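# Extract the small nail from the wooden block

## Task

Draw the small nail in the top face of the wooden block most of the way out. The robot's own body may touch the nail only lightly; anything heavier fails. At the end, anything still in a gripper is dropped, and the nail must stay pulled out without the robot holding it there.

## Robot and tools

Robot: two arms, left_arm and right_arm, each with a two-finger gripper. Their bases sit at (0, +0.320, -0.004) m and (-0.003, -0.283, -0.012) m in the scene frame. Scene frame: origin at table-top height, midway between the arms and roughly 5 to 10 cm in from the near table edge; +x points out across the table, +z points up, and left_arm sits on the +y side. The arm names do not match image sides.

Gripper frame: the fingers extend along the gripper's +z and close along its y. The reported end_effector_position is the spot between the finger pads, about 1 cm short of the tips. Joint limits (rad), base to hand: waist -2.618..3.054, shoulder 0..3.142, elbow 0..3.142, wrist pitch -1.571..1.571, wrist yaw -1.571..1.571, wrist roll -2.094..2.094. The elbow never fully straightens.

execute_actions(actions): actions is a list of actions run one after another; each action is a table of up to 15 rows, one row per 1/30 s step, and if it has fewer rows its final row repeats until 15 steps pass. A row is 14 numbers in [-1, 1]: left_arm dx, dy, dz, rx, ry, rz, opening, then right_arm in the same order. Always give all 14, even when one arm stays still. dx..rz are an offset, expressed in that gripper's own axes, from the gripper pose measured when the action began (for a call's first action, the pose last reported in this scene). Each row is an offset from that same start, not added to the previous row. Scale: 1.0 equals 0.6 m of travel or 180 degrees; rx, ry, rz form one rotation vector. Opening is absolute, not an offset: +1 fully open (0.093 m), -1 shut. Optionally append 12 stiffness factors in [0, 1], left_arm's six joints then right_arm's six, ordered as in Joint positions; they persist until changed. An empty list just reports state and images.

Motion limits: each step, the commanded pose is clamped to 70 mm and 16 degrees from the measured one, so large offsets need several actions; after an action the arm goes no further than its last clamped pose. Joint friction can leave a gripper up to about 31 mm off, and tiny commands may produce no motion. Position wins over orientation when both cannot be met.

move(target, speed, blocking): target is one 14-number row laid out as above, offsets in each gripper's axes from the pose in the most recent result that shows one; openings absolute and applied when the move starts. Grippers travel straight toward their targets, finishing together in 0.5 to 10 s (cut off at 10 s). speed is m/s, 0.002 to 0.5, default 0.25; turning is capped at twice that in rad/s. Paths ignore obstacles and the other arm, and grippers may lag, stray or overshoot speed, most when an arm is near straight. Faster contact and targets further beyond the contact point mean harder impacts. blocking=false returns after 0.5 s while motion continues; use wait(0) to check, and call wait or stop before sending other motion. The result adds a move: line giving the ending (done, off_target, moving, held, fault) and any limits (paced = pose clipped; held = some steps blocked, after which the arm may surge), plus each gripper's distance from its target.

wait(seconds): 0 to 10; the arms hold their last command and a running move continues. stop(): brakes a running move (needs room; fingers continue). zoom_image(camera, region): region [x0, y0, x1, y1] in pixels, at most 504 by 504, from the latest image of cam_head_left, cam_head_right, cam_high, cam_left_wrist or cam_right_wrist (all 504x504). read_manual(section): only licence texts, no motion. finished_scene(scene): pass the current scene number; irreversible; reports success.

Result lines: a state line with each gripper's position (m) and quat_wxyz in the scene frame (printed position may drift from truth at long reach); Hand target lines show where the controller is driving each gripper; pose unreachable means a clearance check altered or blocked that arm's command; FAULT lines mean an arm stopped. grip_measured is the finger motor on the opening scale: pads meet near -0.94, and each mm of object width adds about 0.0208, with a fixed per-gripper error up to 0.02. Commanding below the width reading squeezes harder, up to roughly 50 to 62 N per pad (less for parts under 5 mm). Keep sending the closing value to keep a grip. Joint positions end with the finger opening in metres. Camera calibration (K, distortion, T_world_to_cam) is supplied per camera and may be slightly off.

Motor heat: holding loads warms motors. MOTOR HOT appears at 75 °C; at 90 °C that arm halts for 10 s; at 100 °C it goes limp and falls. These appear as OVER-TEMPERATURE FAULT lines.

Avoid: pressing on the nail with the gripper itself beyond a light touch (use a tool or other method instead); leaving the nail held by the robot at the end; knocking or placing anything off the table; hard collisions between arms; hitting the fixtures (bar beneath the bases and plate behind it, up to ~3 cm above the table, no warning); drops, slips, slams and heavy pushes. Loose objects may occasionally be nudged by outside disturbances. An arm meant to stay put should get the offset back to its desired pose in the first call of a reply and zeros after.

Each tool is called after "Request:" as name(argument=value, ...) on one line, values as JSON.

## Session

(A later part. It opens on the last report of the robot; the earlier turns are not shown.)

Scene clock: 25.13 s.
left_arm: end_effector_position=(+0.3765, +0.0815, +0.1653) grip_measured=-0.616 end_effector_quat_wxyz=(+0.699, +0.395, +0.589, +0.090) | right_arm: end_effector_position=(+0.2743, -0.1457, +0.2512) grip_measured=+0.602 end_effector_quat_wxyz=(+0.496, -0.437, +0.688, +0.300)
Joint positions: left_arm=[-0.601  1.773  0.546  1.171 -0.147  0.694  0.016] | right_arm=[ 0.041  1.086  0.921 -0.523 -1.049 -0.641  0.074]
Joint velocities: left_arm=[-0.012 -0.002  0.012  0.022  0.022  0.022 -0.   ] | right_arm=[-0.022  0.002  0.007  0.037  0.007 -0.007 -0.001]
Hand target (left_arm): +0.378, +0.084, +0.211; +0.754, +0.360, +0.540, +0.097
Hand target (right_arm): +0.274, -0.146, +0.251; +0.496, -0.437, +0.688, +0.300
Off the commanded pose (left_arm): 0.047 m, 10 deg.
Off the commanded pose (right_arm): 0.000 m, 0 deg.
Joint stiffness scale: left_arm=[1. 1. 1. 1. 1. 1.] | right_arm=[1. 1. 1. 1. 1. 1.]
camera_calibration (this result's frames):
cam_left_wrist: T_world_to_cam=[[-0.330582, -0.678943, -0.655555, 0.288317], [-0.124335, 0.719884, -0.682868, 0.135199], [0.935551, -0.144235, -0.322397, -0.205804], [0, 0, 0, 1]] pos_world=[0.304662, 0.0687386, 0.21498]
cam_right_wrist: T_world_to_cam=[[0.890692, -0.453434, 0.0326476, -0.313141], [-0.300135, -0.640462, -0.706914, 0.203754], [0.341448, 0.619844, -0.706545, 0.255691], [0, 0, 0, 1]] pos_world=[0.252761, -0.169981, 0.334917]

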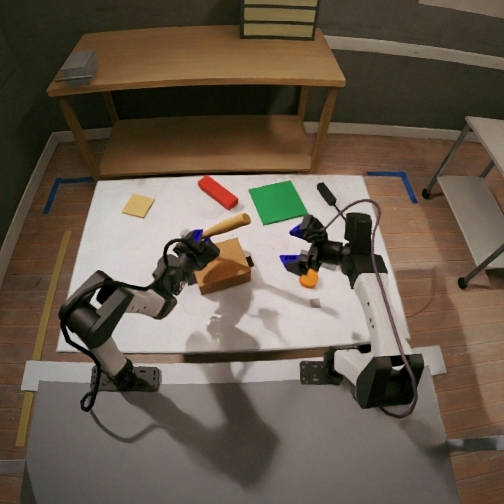

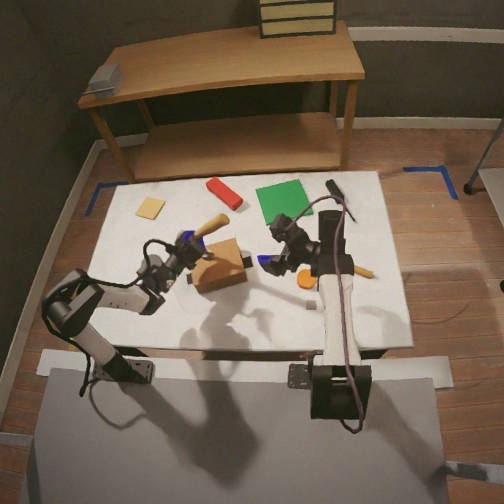

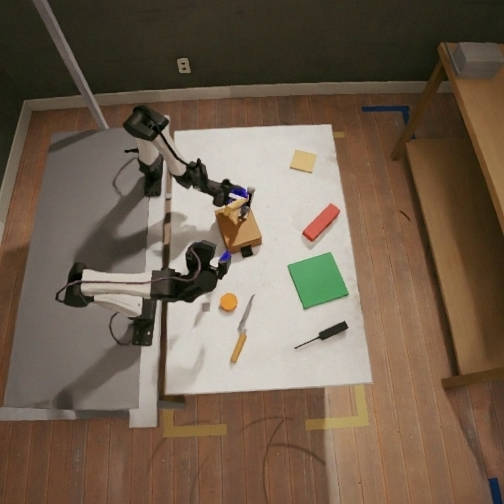

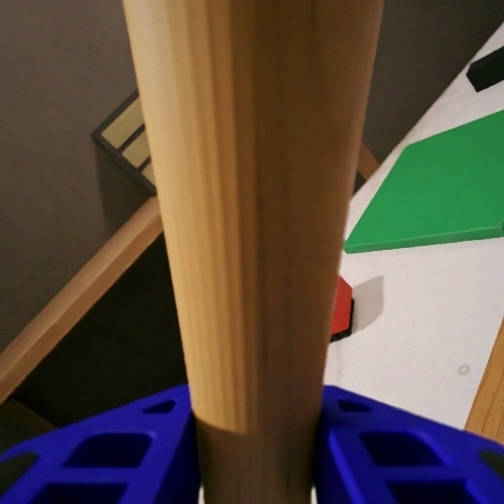

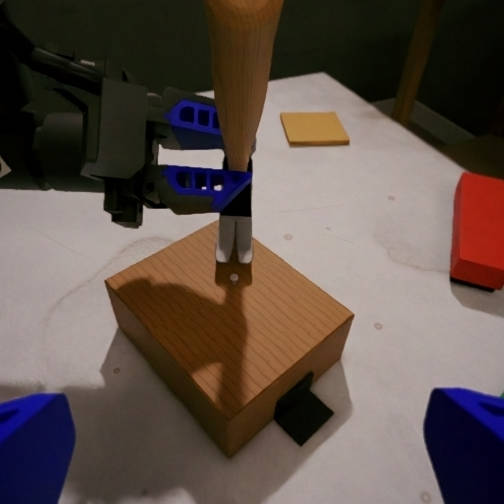

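Request:
execute_actions(actions=[[[-0.0525,0.0525,0.003,-0.035,-0.039,-0.001,-0.85,0,0,0,0,0,0,0.6],[-0.051,0.051,0.003,-0.035,-0.039,-0.001,-0.85,0,0,0,0,0,0,0.6],[-0.0495,0.05,0.003,-0.035,-0.039,-0.001,-0.85,0,0,0,0,0,0,0.6],[-0.048,0.0485,0.003,-0.035,-0.039,-0.001,-0.85,0,0,0,0,0,0,0.6],[-0.0465,0.047,0.003,-0.035,-0.039,-0.001,-0.85,0,0,0,0,0,0,0.6],[-0.045,0.046,0.003,-0.035,-0.039,-0.001,-0.85,0,0,0,0,0,0,0.6],[-0.0435,0.0445,0.003,-0.035,-0.039,-0.001,-0.85,0,0,0,0,0,0,0.6],[-0.042,0.043,0.003,-0.035,-0.039,-0.001,-0.85,0,0,0,0,0,0,0.6],[-0.0405,0.042,0.003,-0.035,-0.039,-0.001,-0.85,0,0,0,0,0,0,0.6],[-0.039,0.0405,0.003,-0.035,-0.039,-0.001,-0.85,0,0,0,0,0,0,0.6],[-0.0375,0.039,0.003,-0.035,-0.039,-0.001,-0.85,0,0,0,0,0,0,0.6],[-0.036,0.038,0.003,-0.035,-0.039,-0.001,-0.85,0,0,0,0,0,0,0.6],[-0.0345,0.0365,0.003,-0.035,-0.039,-0.001,-0.85,0,0,0,0,0,0,0.6],[-0.033,0.035,0.003,-0.035,-0.039,-0.001,-0.85,0,0,0,0,0,0,0.6],[-0.0315,0.034,0.003,-0.035,-0.039,-0.001,-0.85,0,0,0,0,0,0,0.6]]])

Request:
wait(seconds=0.5)

Request:
zoom_image(camera="cam_right_wrist", region=[180, 190, 290, 310])

Scene clock: 26.90 s.
left_arm: end_effector_position=(+0.3773, +0.0813, +0.1530) grip_measured=-0.616 end_effector_quat_wxyz=(+0.698, +0.396, +0.590, +0.090) | right_arm: end_effector_position=(+0.2744, -0.1457, +0.2513) grip_measured=+0.602 end_effector_quat_wxyz=(+0.496, -0.437, +0.688, +0.300)
Joint positions: left_arm=[-0.601  1.826  0.537  1.231 -0.147  0.695  0.016] | right_arm=[ 0.041  1.086  0.921 -0.522 -1.049 -0.641  0.074]
Joint velocities: left_arm=[ 0.007  0.164 -0.081  0.286 -0.007  0.037 -0.   ] | right_arm=[-0.017 -0.007  0.007  0.081 -0.066  0.007  0.   ]
Hand target (left_arm): +0.378, +0.084, +0.192; +0.751, +0.363, +0.543, +0.097
Hand target (right_arm): +0.274, -0.146, +0.251; +0.496, -0.437, +0.688, +0.300
Off the commanded pose (left_arm): 0.040 m, 10 deg.
Off the commanded pose (right_arm): 0.000 m, 0 deg.
Joint stiffness scale: left_arm=[1. 1. 1. 1. 1. 1.] | right_arm=[1. 1. 1. 1. 1. 1.]
camera_calibration (this result's frames):
cam_left_wrist: T_world_to_cam=[[-0.332262, -0.677453, -0.656247, 0.281023], [-0.12619, 0.72145, -0.680872, 0.127321], [0.934707, -0.143416, -0.325198, -0.209811], [0, 0, 0, 1]] pos_world=[0.305552, 0.0684338, 0.20288]
cam_right_wrist: T_world_to_cam=[[0.89067, -0.453425, 0.0333412, -0.313381], [-0.299591, -0.640487, -0.707122, 0.203741], [0.341982, 0.619824, -0.706305, 0.255522], [0, 0, 0, 1]] pos_world=[0.252774, -0.169981, 0.334995]

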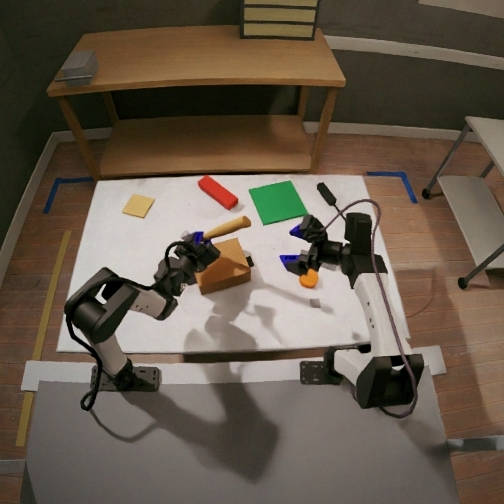

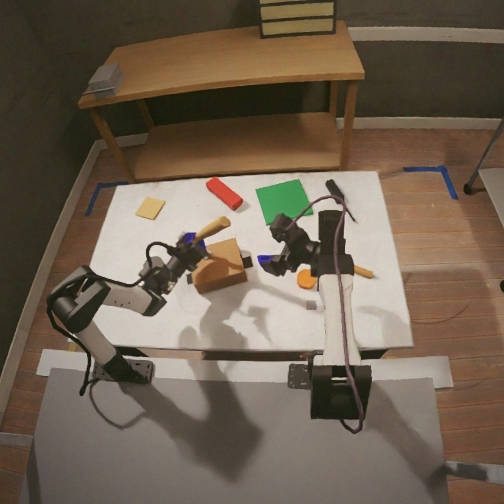

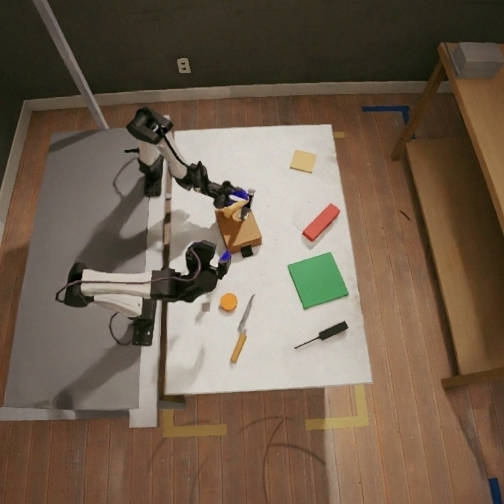

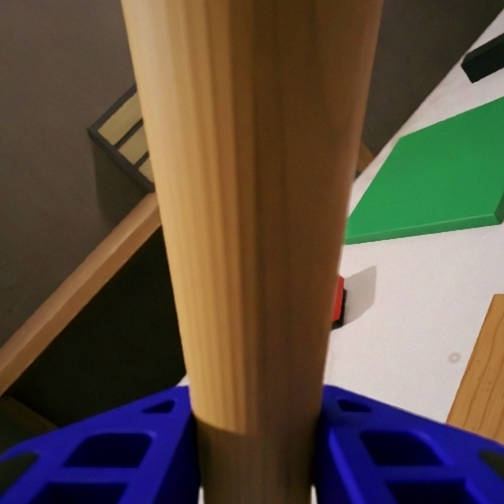

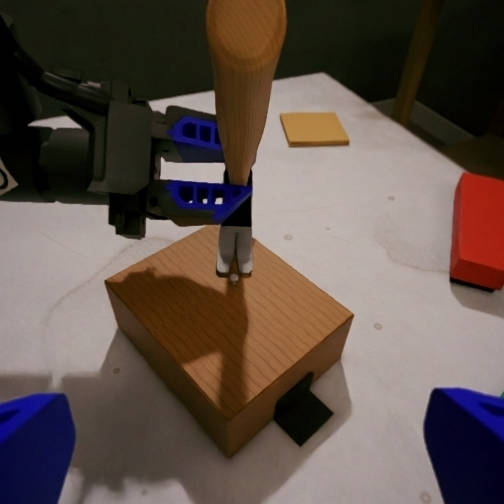

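Scene clock: 27.40 s.
left_arm: end_effector_position=(+0.3770, +0.0815, +0.1532) grip_measured=-0.616 end_effector_quat_wxyz=(+0.701, +0.394, +0.587, +0.090) | right_arm: end_effector_position=(+0.2744, -0.1457, +0.2513) grip_measured=+0.602 end_effector_quat_wxyz=(+0.496, -0.437, +0.688, +0.300)
Joint positions: left_arm=[-0.601  1.835  0.533  1.252 -0.147  0.695  0.016] | right_arm=[ 0.041  1.086  0.921 -0.522 -1.049 -0.641  0.074]
Joint velocities: left_arm=[-0.007  0.007 -0.002  0.022 -0.022  0.007  0.   ] | right_arm=[ 0.012  0.012 -0.002 -0.051  0.007 -0.037 -0.   ]
Hand target (left_arm): +0.378, +0.084, +0.192; +0.751, +0.363, +0.543, +0.097
Hand target (right_arm): +0.274, -0.146, +0.251; +0.496, -0.437, +0.688, +0.300
Off the commanded pose (left_arm): 0.040 m, 9 deg.
Off the commanded pose (right_arm): 0.000 m, 0 deg.
Joint stiffness scale: left_arm=[1. 1. 1. 1. 1. 1.] | right_arm=[1. 1. 1. 1. 1. 1.]
wait: 0.50 s; at rest by 0.17 s
camera_calibration (this result's frames):
cam_left_wrist: T_world_to_cam=[[-0.327643, -0.680475, -0.655442, 0.279487], [-0.120531, 0.718171, -0.685349, 0.126101], [0.937082, -0.145549, -0.317322, -0.211383], [0, 0, 0, 1]] pos_world=[0.304854, 0.0688557, 0.202534]
cam_right_wrist: T_world_to_cam=[[0.89067, -0.453425, 0.0333412, -0.313381], [-0.299591, -0.640487, -0.707122, 0.203741], [0.341982, 0.619824, -0.706305, 0.255522], [0, 0, 0, 1]] pos_world=[0.252774, -0.169981, 0.334995]

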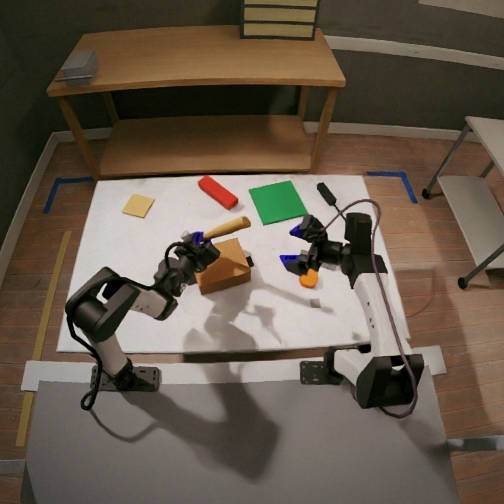

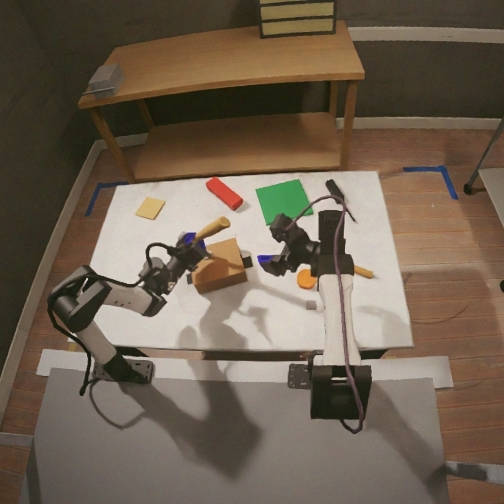

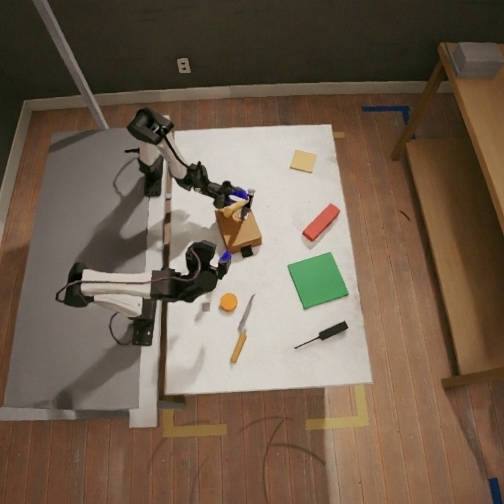

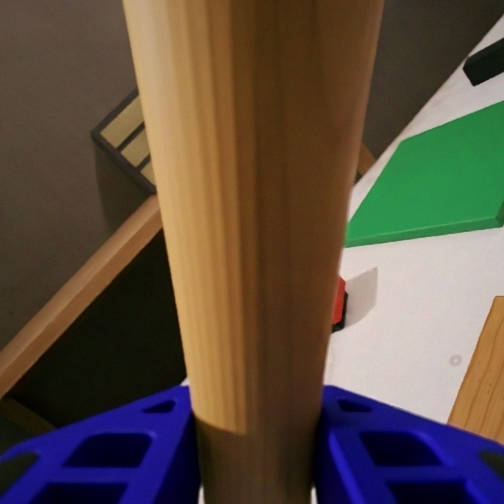

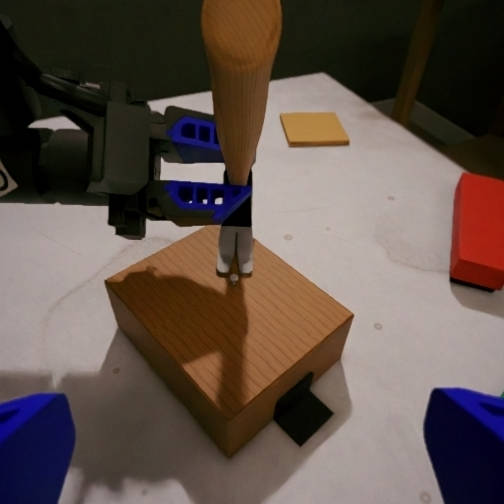

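Region (180, 190, 290, 310) of cam_right_wrist's 504x504 image, scaled by 4.200, with more detail than that image has; it fills the left 462 columns of this view, and the rest is white.

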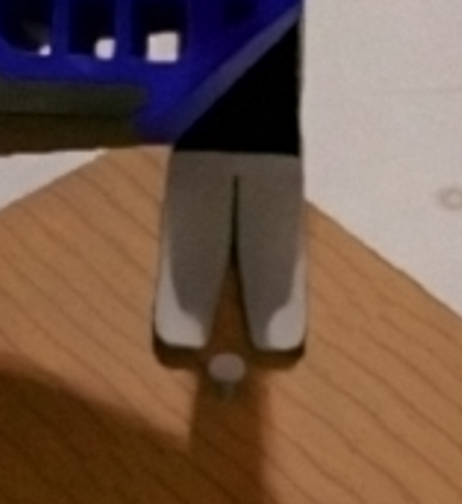

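Request:
execute_actions(actions=[[[-0.045,0.042,0.003,-0.03,-0.033,-0.001,-0.85,0,0,0,0,0,0,0.6],[-0.044,0.038,0.003,-0.028,-0.031,-0.001,-0.85,0,0,0,0,0,0,0.6],[-0.043,0.033,0.003,-0.026,-0.028,-0.001,-0.85,0,0,0,0,0,0,0.6],[-0.042,0.028,0.003,-0.024,-0.026,-0.001,-0.85,0,0,0,0,0,0,0.6],[-0.044,0.0255,0.003,-0.024,-0.026,-0.001,-0.85,0,0,0,0,0,0,0.6],[-0.046,0.023,0.003,-0.024,-0.026,-0.001,-0.85,0,0,0,0,0,0,0.6],[-0.048,0.0205,0.003,-0.024,-0.026,-0.001,-0.85,0,0,0,0,0,0,0.6],[-0.05,0.018,0.003,-0.024,-0.026,-0.001,-0.85,0,0,0,0,0,0,0.6],[-0.052,0.0155,0.003,-0.024,-0.026,-0.001,-0.85,0,0,0,0,0,0,0.6],[-0.054,0.013,0.003,-0.024,-0.026,-0.001,-0.85,0,0,0,0,0,0,0.6],[-0.056,0.0105,0.003,-0.024,-0.026,-0.001,-0.85,0,0,0,0,0,0,0.6],[-0.058,0.008,0.003,-0.024,-0.026,-0.001,-0.85,0,0,0,0,0,0,0.6],[-0.06,0.0055,0.003,-0.024,-0.026,-0.001,-0.85,0,0,0,0,0,0,0.6],[-0.062,0.003,0.003,-0.024,-0.026,-0.001,-0.85,0,0,0,0,0,0,0.6],[-0.064,0.0005,0.003,-0.024,-0.026,-0.001,-0.85,0,0,0,0,0,0,0.6]]])

Request:
wait(seconds=0.4)

Request:
zoom_image(camera="cam_right_wrist", region=[180, 200, 290, 320])

Scene clock: 28.73 s.
left_arm: end_effector_position=(+0.3657, +0.0660, +0.1522) grip_measured=-0.616 end_effector_quat_wxyz=(+0.701, +0.397, +0.585, +0.089) | right_arm: end_effector_position=(+0.2744, -0.1457, +0.2514) grip_measured=+0.602 end_effector_quat_wxyz=(+0.497, -0.437, +0.687, +0.300)
Joint positions: left_arm=[-0.664  1.836  0.533  1.251 -0.205  0.697  0.016] | right_arm=[ 0.041  1.086  0.921 -0.521 -1.049 -0.641  0.074]
Joint velocities: left_arm=[-0.144  0.042 -0.012  0.081 -0.256  0.051 -0.   ] | right_arm=[ 0.002  0.002 -0.007  0.037 -0.022 -0.022 -0.001]
Hand target (left_arm): +0.366, +0.059, +0.182; +0.738, +0.371, +0.556, +0.094
Hand target (right_arm): +0.274, -0.146, +0.251; +0.496, -0.437, +0.688, +0.300
Off the commanded pose (left_arm): 0.031 m, 6 deg.
Off the commanded pose (right_arm): 0.000 m, 0 deg.
Joint stiffness scale: left_arm=[1. 1. 1. 1. 1. 1.] | right_arm=[1. 1. 1. 1. 1. 1.]
camera_calibration (this result's frames):
cam_left_wrist: T_world_to_cam=[[-0.330618, -0.675396, -0.659191, 0.265979], [-0.115617, 0.722194, -0.68196, 0.132588], [0.936656, -0.149254, -0.316858, -0.203022], [0, 0, 0, 1]] pos_world=[0.293428, 0.0535851, 0.201422]
cam_right_wrist: T_world_to_cam=[[0.890648, -0.453417, 0.0340347, -0.313621], [-0.299047, -0.640512, -0.70733, 0.203727], [0.342515, 0.619804, -0.706064, 0.255353], [0, 0, 0, 1]] pos_world=[0.252787, -0.16998, 0.335072]

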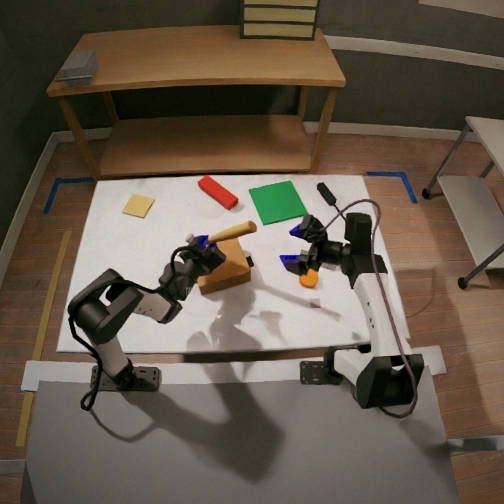

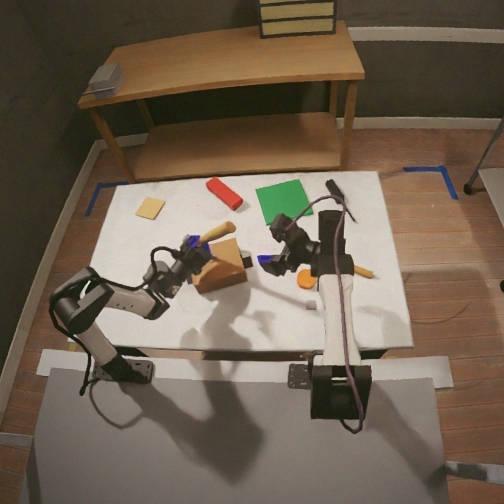

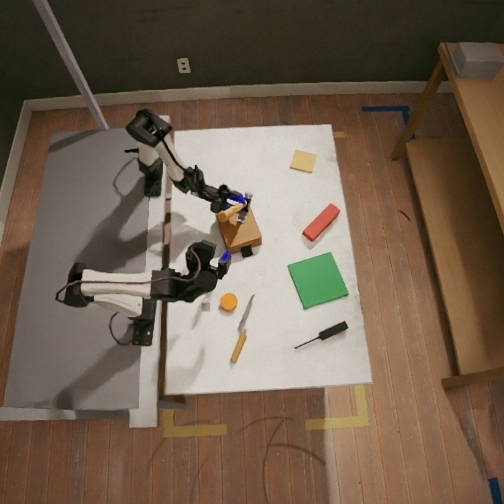

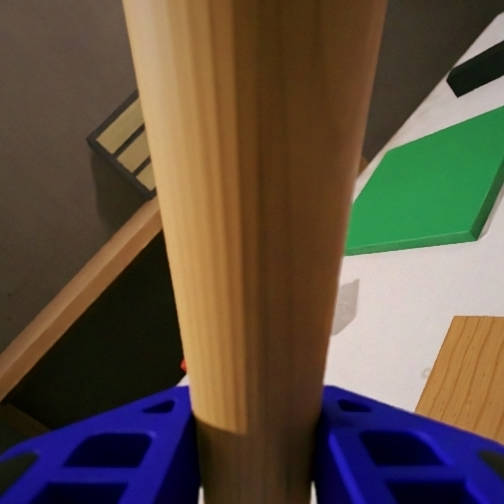

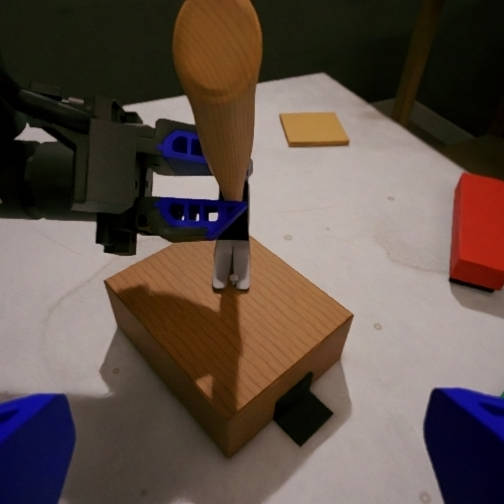

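Scene clock: 29.13 s.
left_arm: end_effector_position=(+0.3653, +0.0662, +0.1519) grip_measured=-0.616 end_effector_quat_wxyz=(+0.701, +0.393, +0.587, +0.095) | right_arm: end_effector_position=(+0.2744, -0.1457, +0.2514) grip_measured=+0.602 end_effector_quat_wxyz=(+0.497, -0.437, +0.687, +0.300)
Joint positions: left_arm=[-0.673  1.839  0.533  1.256 -0.228  0.698  0.016] | right_arm=[ 0.041  1.086  0.921 -0.521 -1.049 -0.641  0.074]
Joint velocities: left_arm=[-0.012 -0.007  0.007 -0.022 -0.066  0.022 -0.   ] | right_arm=[ 0.012  0.017 -0.002  0.022  0.007  0.037  0.001]
Hand target (left_arm): +0.366, +0.059, +0.181; +0.738, +0.371, +0.556, +0.093
Hand target (right_arm): +0.274, -0.146, +0.251; +0.496, -0.437, +0.688, +0.300
Off the commanded pose (left_arm): 0.031 m, 6 deg.
Off the commanded pose (right_arm): 0.000 m, 0 deg.
Joint stiffness scale: left_arm=[1. 1. 1. 1. 1. 1.] | right_arm=[1. 1. 1. 1. 1. 1.]
wait: 0.40 s; at rest by 0.23 s
camera_calibration (this result's frames):
cam_left_wrist: T_world_to_cam=[[-0.319063, -0.679485, -0.660681, 0.262053], [-0.124235, 0.721088, -0.681614, 0.135422], [0.939555, -0.135399, -0.314488, -0.205081], [0, 0, 0, 1]] pos_world=[0.29312, 0.052642, 0.200944]
cam_right_wrist: T_world_to_cam=[[0.890648, -0.453417, 0.0340347, -0.313621], [-0.299047, -0.640512, -0.70733, 0.203727], [0.342515, 0.619804, -0.706064, 0.255353], [0, 0, 0, 1]] pos_world=[0.252787, -0.16998, 0.335072]

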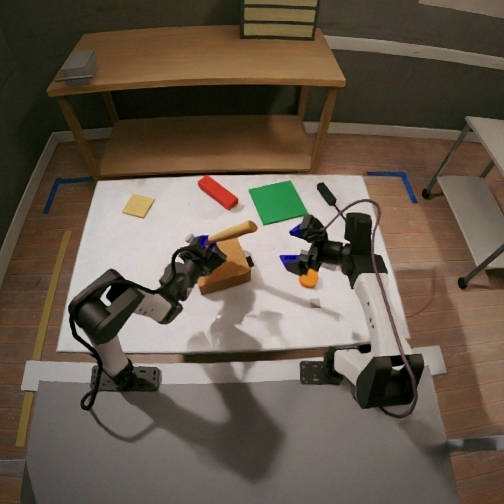

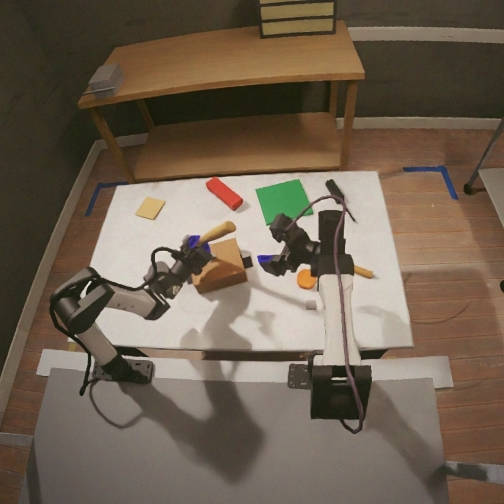

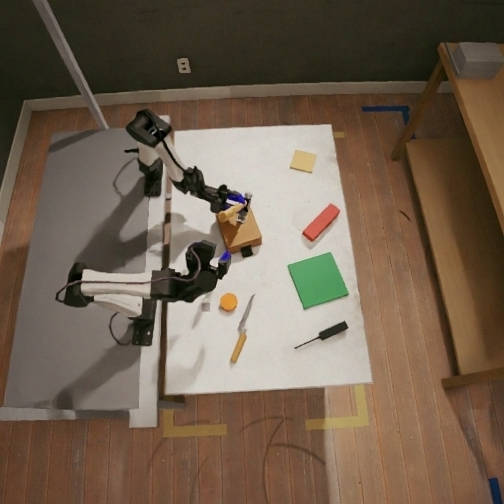

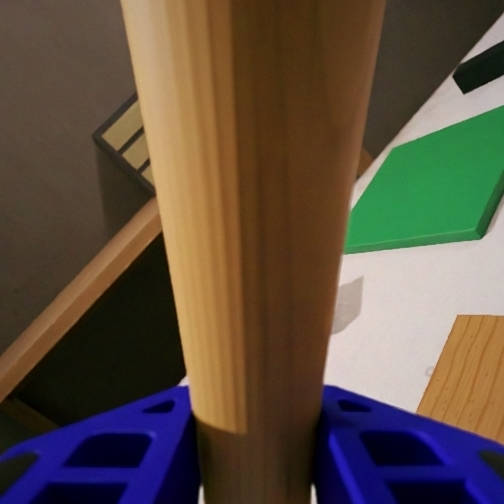

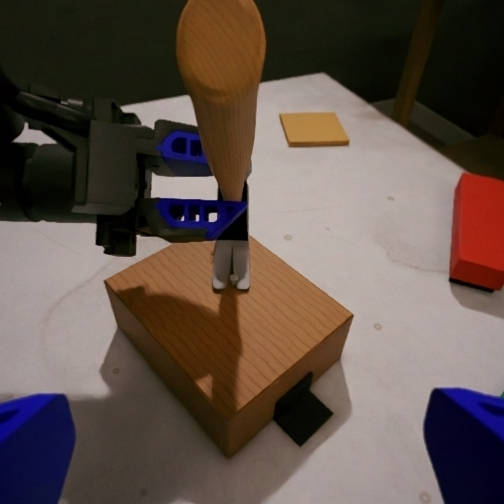

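Region (180, 200, 290, 320) of cam_right_wrist's 504x504 image, scaled by 4.200, with more detail than that image has; it fills the left 462 columns of this view, and the rest is white.

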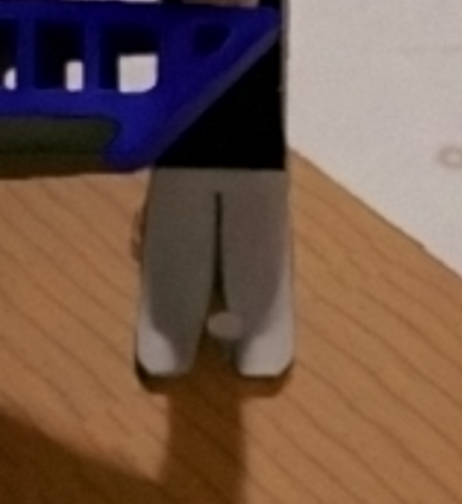

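Request:
execute_actions(actions=[[[-0.043,0.024,0.011,-0.023,-0.025,-0.004,-0.85,0,0,0,0,0,0,0.6],[-0.043,0.023,0.014,-0.023,-0.025,-0.006,-0.85,0,0,0,0,0,0,0.6],[-0.0435,0.022,0.017,-0.023,-0.025,-0.009,-0.85,0,0,0,0,0,0,0.6],[-0.044,0.0205,0.019,-0.023,-0.025,-0.012,-0.85,0,0,0,0,0,0,0.6],[-0.0443,0.019,0.019,-0.023,-0.025,-0.015,-0.85,0,0,0,0,0,0,0.6],[-0.0447,0.0177,0.019,-0.023,-0.025,-0.018,-0.85,0,0,0,0,0,0,0.6],[-0.045,0.0164,0.019,-0.023,-0.025,-0.021,-0.85,0,0,0,0,0,0,0.6],[-0.0454,0.015,0.019,-0.023,-0.025,-0.024,-0.85,0,0,0,0,0,0,0.6],[-0.0458,0.0137,0.019,-0.023,-0.025,-0.027,-0.85,0,0,0,0,0,0,0.6],[-0.0462,0.0124,0.019,-0.023,-0.025,-0.03,-0.85,0,0,0,0,0,0,0.6],[-0.0466,0.011,0.019,-0.023,-0.025,-0.033,-0.85,0,0,0,0,0,0,0.6],[-0.047,0.0097,0.019,-0.023,-0.025,-0.036,-0.85,0,0,0,0,0,0,0.6],[-0.0473,0.0084,0.019,-0.023,-0.025,-0.038,-0.85,0,0,0,0,0,0,0.6],[-0.0477,0.007,0.019,-0.023,-0.025,-0.04,-0.85,0,0,0,0,0,0,0.6],[-0.048,0.006,0.019,-0.023,-0.025,-0.04,-0.85,0,0,0,0,0,0,0.6]]])

Request:
wait(seconds=0.4)

Request:
zoom_image(camera="cam_right_wrist", region=[180, 200, 290, 320])

Scene clock: 30.40 s.
left_arm: end_effector_position=(+0.3682, +0.0635, +0.1515) grip_measured=-0.616 end_effector_quat_wxyz=(+0.706, +0.361, +0.603, +0.087) | right_arm: end_effector_position=(+0.2745, -0.1457, +0.2515) grip_measured=+0.602 end_effector_quat_wxyz=(+0.497, -0.437, +0.687, +0.300)
Joint positions: left_arm=[-0.695  1.869  0.553  1.277 -0.288  0.637  0.016] | right_arm=[ 0.041  1.086  0.921 -0.52  -1.049 -0.641  0.074]
Joint velocities: left_arm=[-0.037  0.037 -0.007  0.007 -0.11  -0.11   0.   ] | right_arm=[-0.002 -0.022 -0.017  0.022 -0.051 -0.066  0.001]
Hand target (left_arm): +0.367, +0.048, +0.176; +0.740, +0.336, +0.579, +0.056
Hand target (right_arm): +0.274, -0.146, +0.251; +0.497, -0.437, +0.687, +0.300
Off the commanded pose (left_arm): 0.030 m, 7 deg.
Off the commanded pose (right_arm): 0.000 m, 0 deg.
Joint stiffness scale: left_arm=[1. 1. 1. 1. 1. 1.] | right_arm=[1. 1. 1. 1. 1. 1.]
camera_calibration (this result's frames):
cam_left_wrist: T_world_to_cam=[[-0.302605, -0.73093, -0.611696, 0.250687], [-0.161264, 0.671797, -0.722968, 0.160433], [0.939374, -0.120129, -0.321162, -0.20822], [0, 0, 0, 1]] pos_world=[0.297328, 0.050443, 0.20246]
cam_right_wrist: T_world_to_cam=[[0.890626, -0.453409, 0.0347282, -0.31386], [-0.298502, -0.640538, -0.707537, 0.203713], [0.343048, 0.619784, -0.705823, 0.255184], [0, 0, 0, 1]] pos_world=[0.2528, -0.16998, 0.335149]

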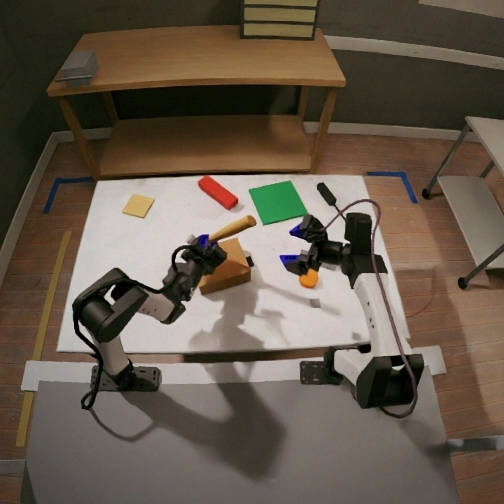

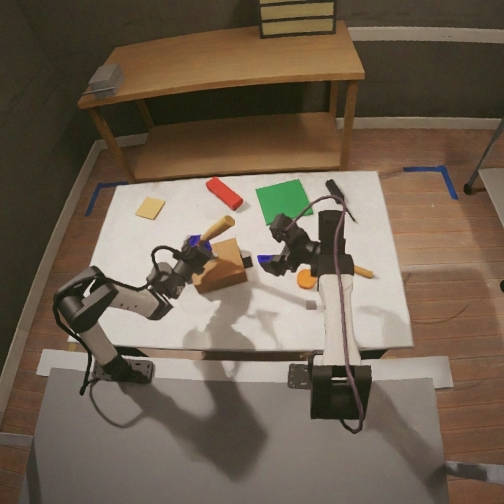

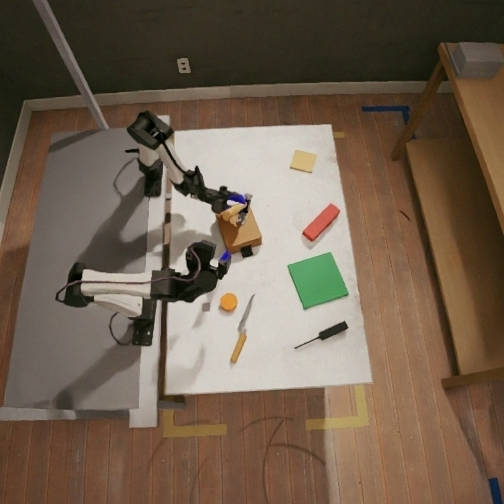

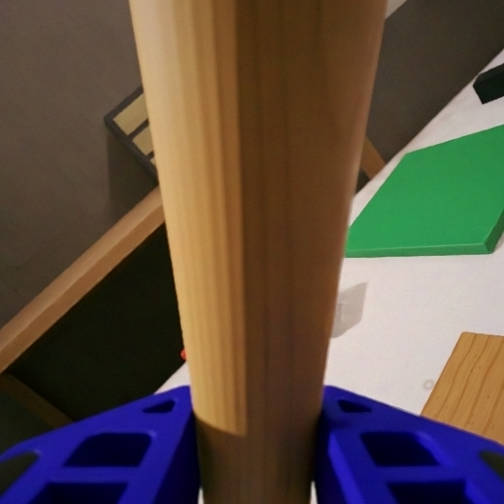

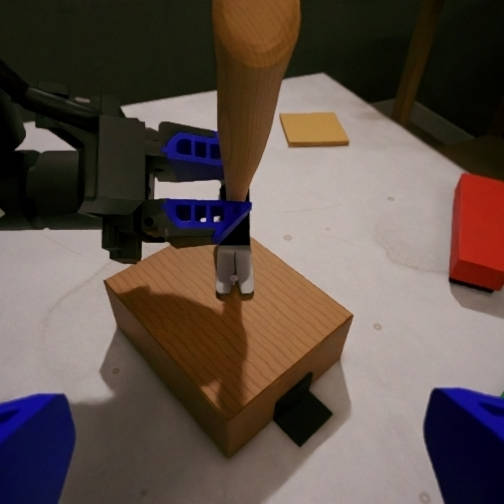

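Scene clock: 30.80 s.
left_arm: end_effector_position=(+0.3685, +0.0648, +0.1516) grip_measured=-0.616 end_effector_quat_wxyz=(+0.708, +0.351, +0.607, +0.086) | right_arm: end_effector_position=(+0.2745, -0.1457, +0.2515) grip_measured=+0.602 end_effector_quat_wxyz=(+0.497, -0.437, +0.687, +0.300)
Joint positions: left_arm=[-0.699  1.872  0.553  1.283 -0.307  0.621  0.016] | right_arm=[ 0.041  1.086  0.921 -0.52  -1.049 -0.641  0.074]
Joint velocities: left_arm=[ 0.007 -0.017 -0.002  0.007 -0.007 -0.081  0.001] | right_arm=[-0.007 -0.012  0.002 -0.066 -0.007 -0.037 -0.   ]
Hand target (left_arm): +0.367, +0.047, +0.176; +0.740, +0.336, +0.579, +0.056
Hand target (right_arm): +0.274, -0.146, +0.251; +0.497, -0.437, +0.687, +0.300
Off the commanded pose (left_arm): 0.030 m, 6 deg.
Off the commanded pose (right_arm): 0.000 m, 0 deg.
Joint stiffness scale: left_arm=[1. 1. 1. 1. 1. 1.] | right_arm=[1. 1. 1. 1. 1. 1.]
wait: 0.40 s; at rest by 0.30 s
camera_calibration (this result's frames):
cam_left_wrist: T_world_to_cam=[[-0.294661, -0.745442, -0.597905, 0.247678], [-0.173726, 0.657046, -0.73356, 0.166892], [0.939677, -0.11228, -0.323109, -0.208588], [0, 0, 0, 1]] pos_world=[0.29798, 0.0515538, 0.203116]
cam_right_wrist: T_world_to_cam=[[0.890626, -0.453409, 0.0347282, -0.31386], [-0.298502, -0.640538, -0.707537, 0.203713], [0.343048, 0.619784, -0.705823, 0.255184], [0, 0, 0, 1]] pos_world=[0.2528, -0.16998, 0.335149]

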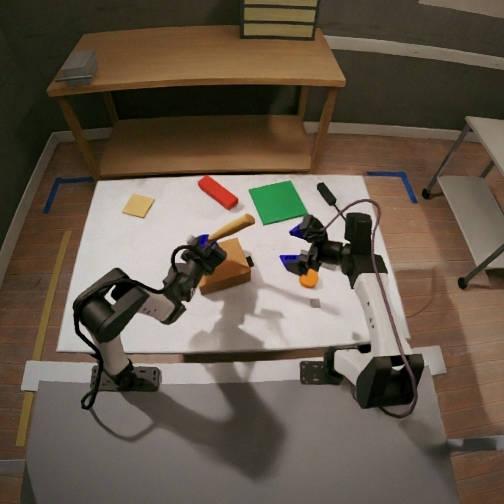

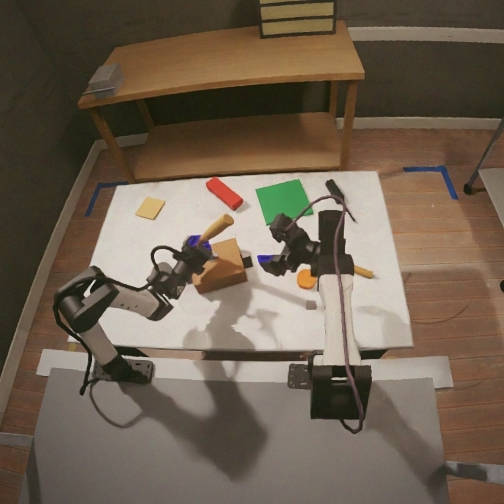

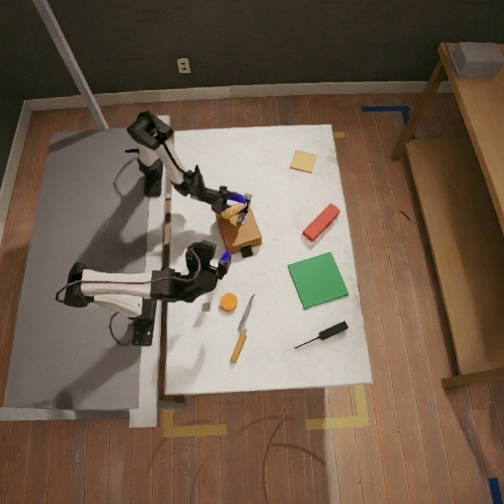

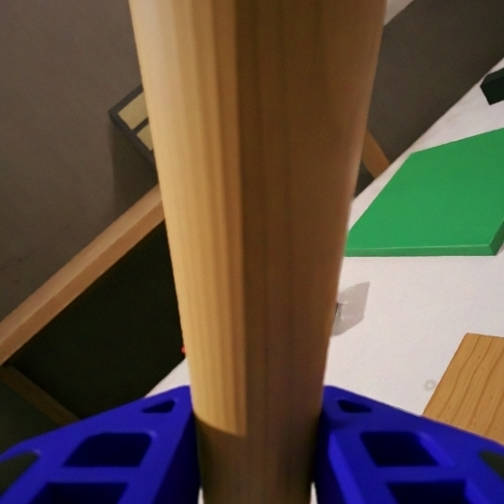

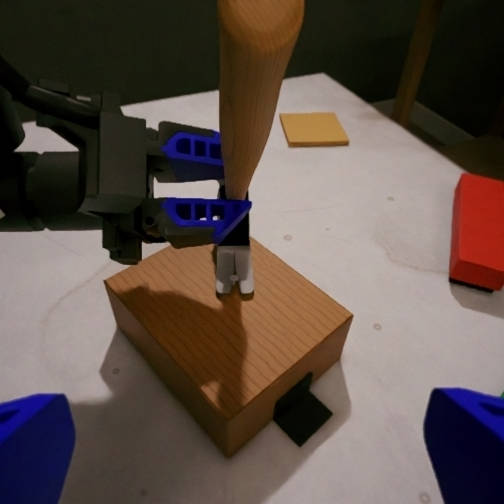

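Region (180, 200, 290, 320) of cam_right_wrist's 504x504 image, scaled by 4.200, with more detail than that image has; it fills the left 462 columns of this view, and the rest is white.

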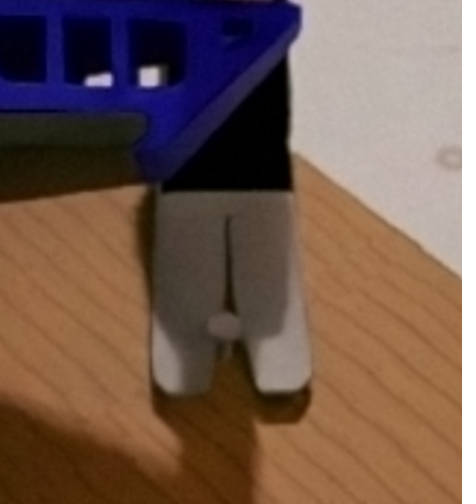

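Request:
execute_actions(actions=[[[-0.047,0,0.009,-0.002,-0.03,-0.017,-0.85,0,0,0,0,0,0,0.6],[-0.044,-0.002,0.008,0,-0.028,-0.019,-0.85,0,0,0,0,0,0,0.6],[-0.041,-0.004,0.007,0.002,-0.027,-0.022,-0.85,0,0,0,0,0,0,0.6],[-0.038,-0.007,0.005,0.005,-0.025,-0.025,-0.85,0,0,0,0,0,0,0.6],[-0.035,-0.009,0.004,0.007,-0.023,-0.028,-0.85,0,0,0,0,0,0,0.6],[-0.032,-0.012,0.003,0.01,-0.021,-0.031,-0.85,0,0,0,0,0,0,0.6],[-0.029,-0.015,0.002,0.012,-0.019,-0.034,-0.85,0,0,0,0,0,0,0.6],[-0.026,-0.018,0.001,0.014,-0.018,-0.037,-0.85,0,0,0,0,0,0,0.6],[-0.026,-0.018,0,0.015,-0.019,-0.04,-0.85,0,0,0,0,0,0,0.6],[-0.027,-0.019,0,0.016,-0.02,-0.043,-0.85,0,0,0,0,0,0,0.6],[-0.028,-0.02,0,0.017,-0.021,-0.046,-0.85,0,0,0,0,0,0,0.6],[-0.029,-0.021,0,0.018,-0.021,-0.049,-0.85,0,0,0,0,0,0,0.6],[-0.029,-0.022,0,0.018,-0.021,-0.052,-0.85,0,0,0,0,0,0,0.6]]])

Request:
wait(seconds=0.4)

Request:
zoom_image(camera="cam_right_wrist", region=[180, 200, 290, 320])

Scene clock: 32.87 s.
left_arm: end_effector_position=(+0.3685, +0.0648, +0.1510) grip_measured=-0.616 end_effector_quat_wxyz=(+0.710, +0.319, +0.625, +0.049) | right_arm: end_effector_position=(+0.2746, -0.1457, +0.2516) grip_measured=+0.602 end_effector_quat_wxyz=(+0.497, -0.437, +0.687, +0.300)
Joint positions: left_arm=[-0.699  1.872  0.553  1.28  -0.307  0.517  0.016] | right_arm=[ 0.041  1.086  0.921 -0.52  -1.049 -0.641  0.074]
Joint velocities: left_arm=[ 0.007  0.002  0.012  0.051 -0.022 -0.125  0.   ] | right_arm=[-0.012 -0.002 -0.027 -0.022 -0.007 -0.007 -0.001]
Hand target (left_arm): +0.360, +0.046, +0.157; +0.720, +0.324, +0.614, +0.001
Hand target (right_arm): +0.275, -0.146, +0.251; +0.497, -0.437, +0.687, +0.300
Off the commanded pose (left_arm): 0.022 m, 6 deg.
Off the commanded pose (right_arm): 0.000 m, 0 deg.
Joint stiffness scale: left_arm=[1. 1. 1. 1. 1. 1.] | right_arm=[1. 1. 1. 1. 1. 1.]
camera_calibration (this result's frames):
cam_left_wrist: T_world_to_cam=[[-0.319686, -0.797414, -0.511792, 0.246901], [-0.205471, 0.585625, -0.784108, 0.190385], [0.924977, -0.14551, -0.351062, -0.197012], [0, 0, 0, 1]] pos_world=[0.300281, 0.0567208, 0.206481]
cam_right_wrist: T_world_to_cam=[[0.890603, -0.453401, 0.0354217, -0.3141], [-0.297958, -0.640563, -0.707743, 0.203699], [0.343581, 0.619764, -0.705581, 0.255015], [0, 0, 0, 1]] pos_world=[0.252814, -0.16998, 0.335226]

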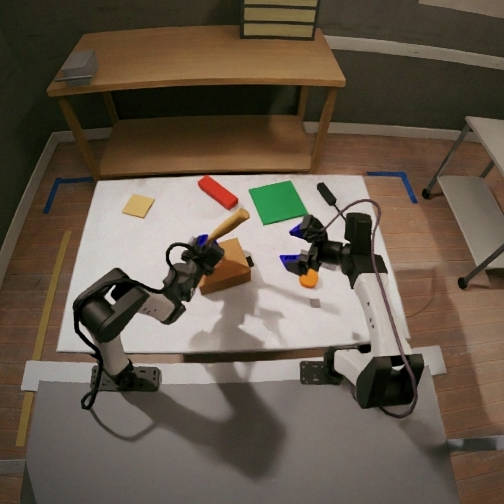

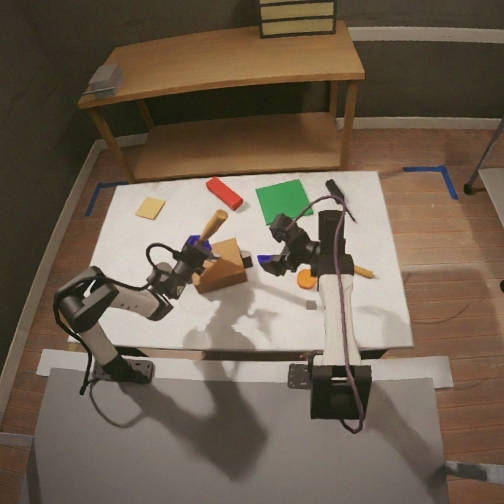

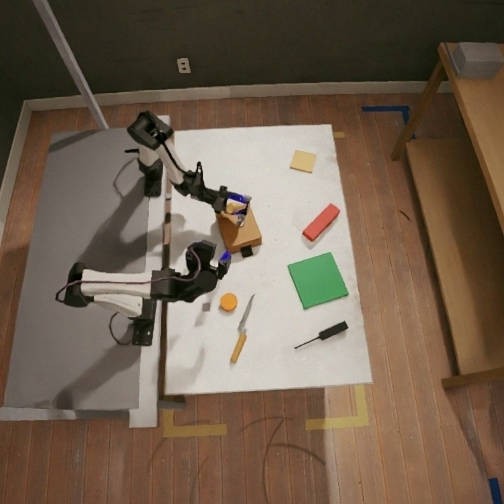

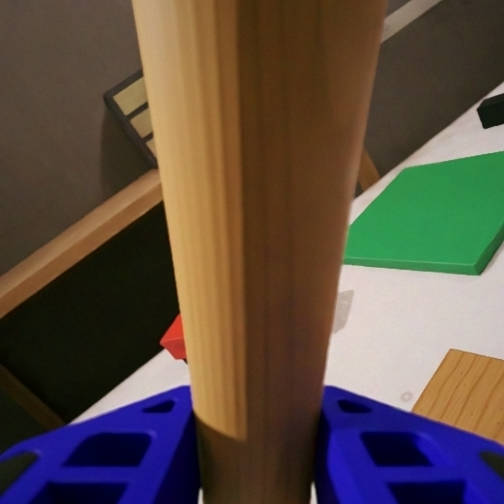

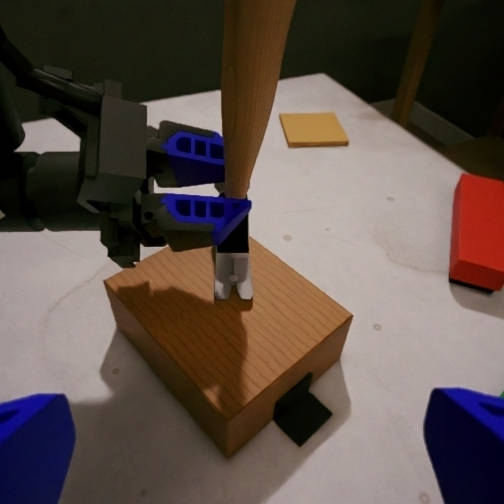

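Scene clock: 33.27 s.
left_arm: end_effector_position=(+0.3686, +0.0650, +0.1509) grip_measured=-0.616 end_effector_quat_wxyz=(+0.710, +0.315, +0.628, +0.046) | right_arm: end_effector_position=(+0.2746, -0.1457, +0.2516) grip_measured=+0.602 end_effector_quat_wxyz=(+0.497, -0.437, +0.687, +0.300)
Joint positions: left_arm=[-0.699  1.872  0.553  1.28  -0.309  0.505  0.016] | right_arm=[ 0.041  1.086  0.921 -0.52  -1.049 -0.641  0.074]
Joint velocities: left_arm=[-0.007 -0.007  0.002  0.022 -0.007 -0.007  0.   ] | right_arm=[-0.002  0.007  0.002  0.022 -0.022 -0.037 -0.   ]
Hand target (left_arm): +0.360, +0.046, +0.157; +0.720, +0.324, +0.614, +0.001
Hand target (right_arm): +0.275, -0.146, +0.251; +0.497, -0.437, +0.687, +0.300
Off the commanded pose (left_arm): 0.022 m, 6 deg.
Off the commanded pose (right_arm): 0.000 m, 0 deg.
Joint stiffness scale: left_arm=[1. 1. 1. 1. 1. 1.] | right_arm=[1. 1. 1. 1. 1. 1.]
wait: 0.40 s; at rest by 0.20 s
camera_calibration (this result's frames):
cam_left_wrist: T_world_to_cam=[[-0.320984, -0.803086, -0.502018, 0.246453], [-0.210004, 0.577224, -0.78912, 0.193176], [0.923508, -0.147869, -0.353931, -0.195973], [0, 0, 0, 1]] pos_world=[0.300658, 0.057439, 0.206802]
cam_right_wrist: T_world_to_cam=[[0.890603, -0.453401, 0.0354217, -0.3141], [-0.297958, -0.640563, -0.707743, 0.203699], [0.343581, 0.619764, -0.705581, 0.255015], [0, 0, 0, 1]] pos_world=[0.252814, -0.16998, 0.335226]

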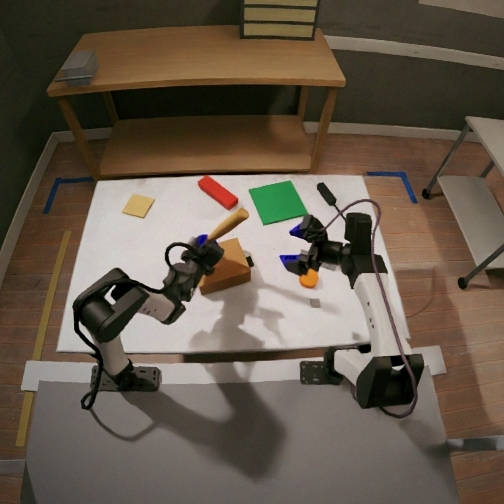

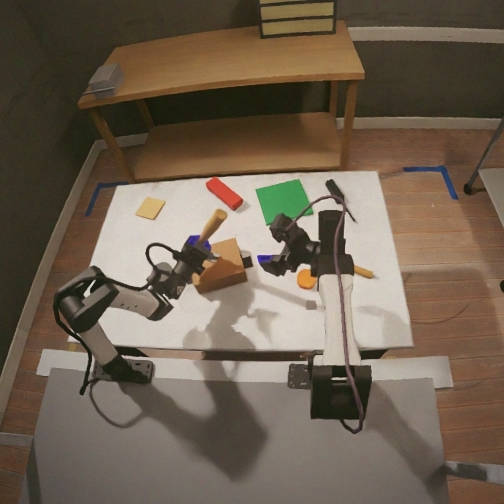

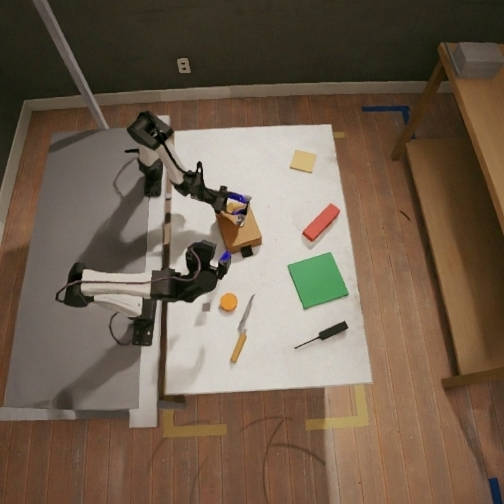

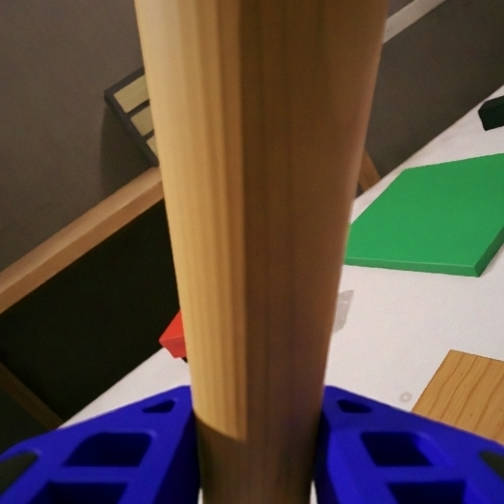

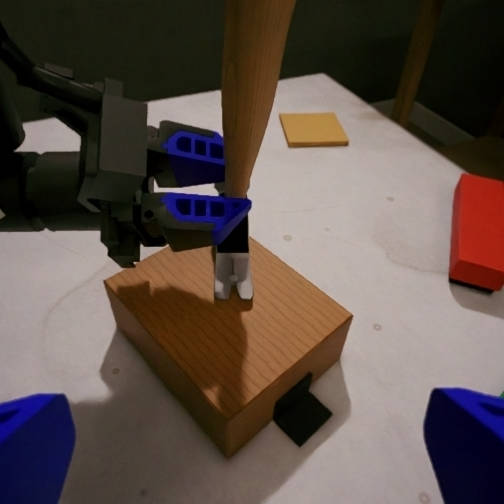

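Region (180, 200, 290, 320) of cam_right_wrist's 504x504 image, scaled by 4.200, with more detail than that image has; it fills the left 462 columns of this view, and the rest is white.

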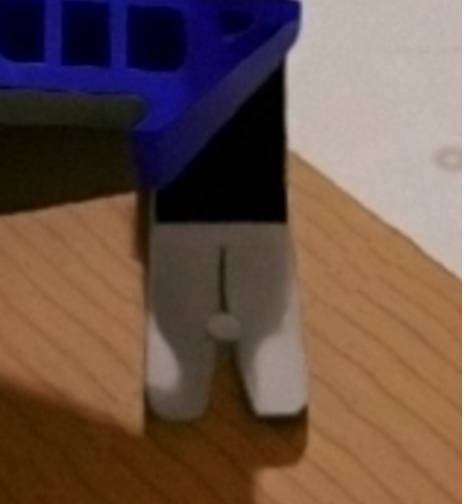

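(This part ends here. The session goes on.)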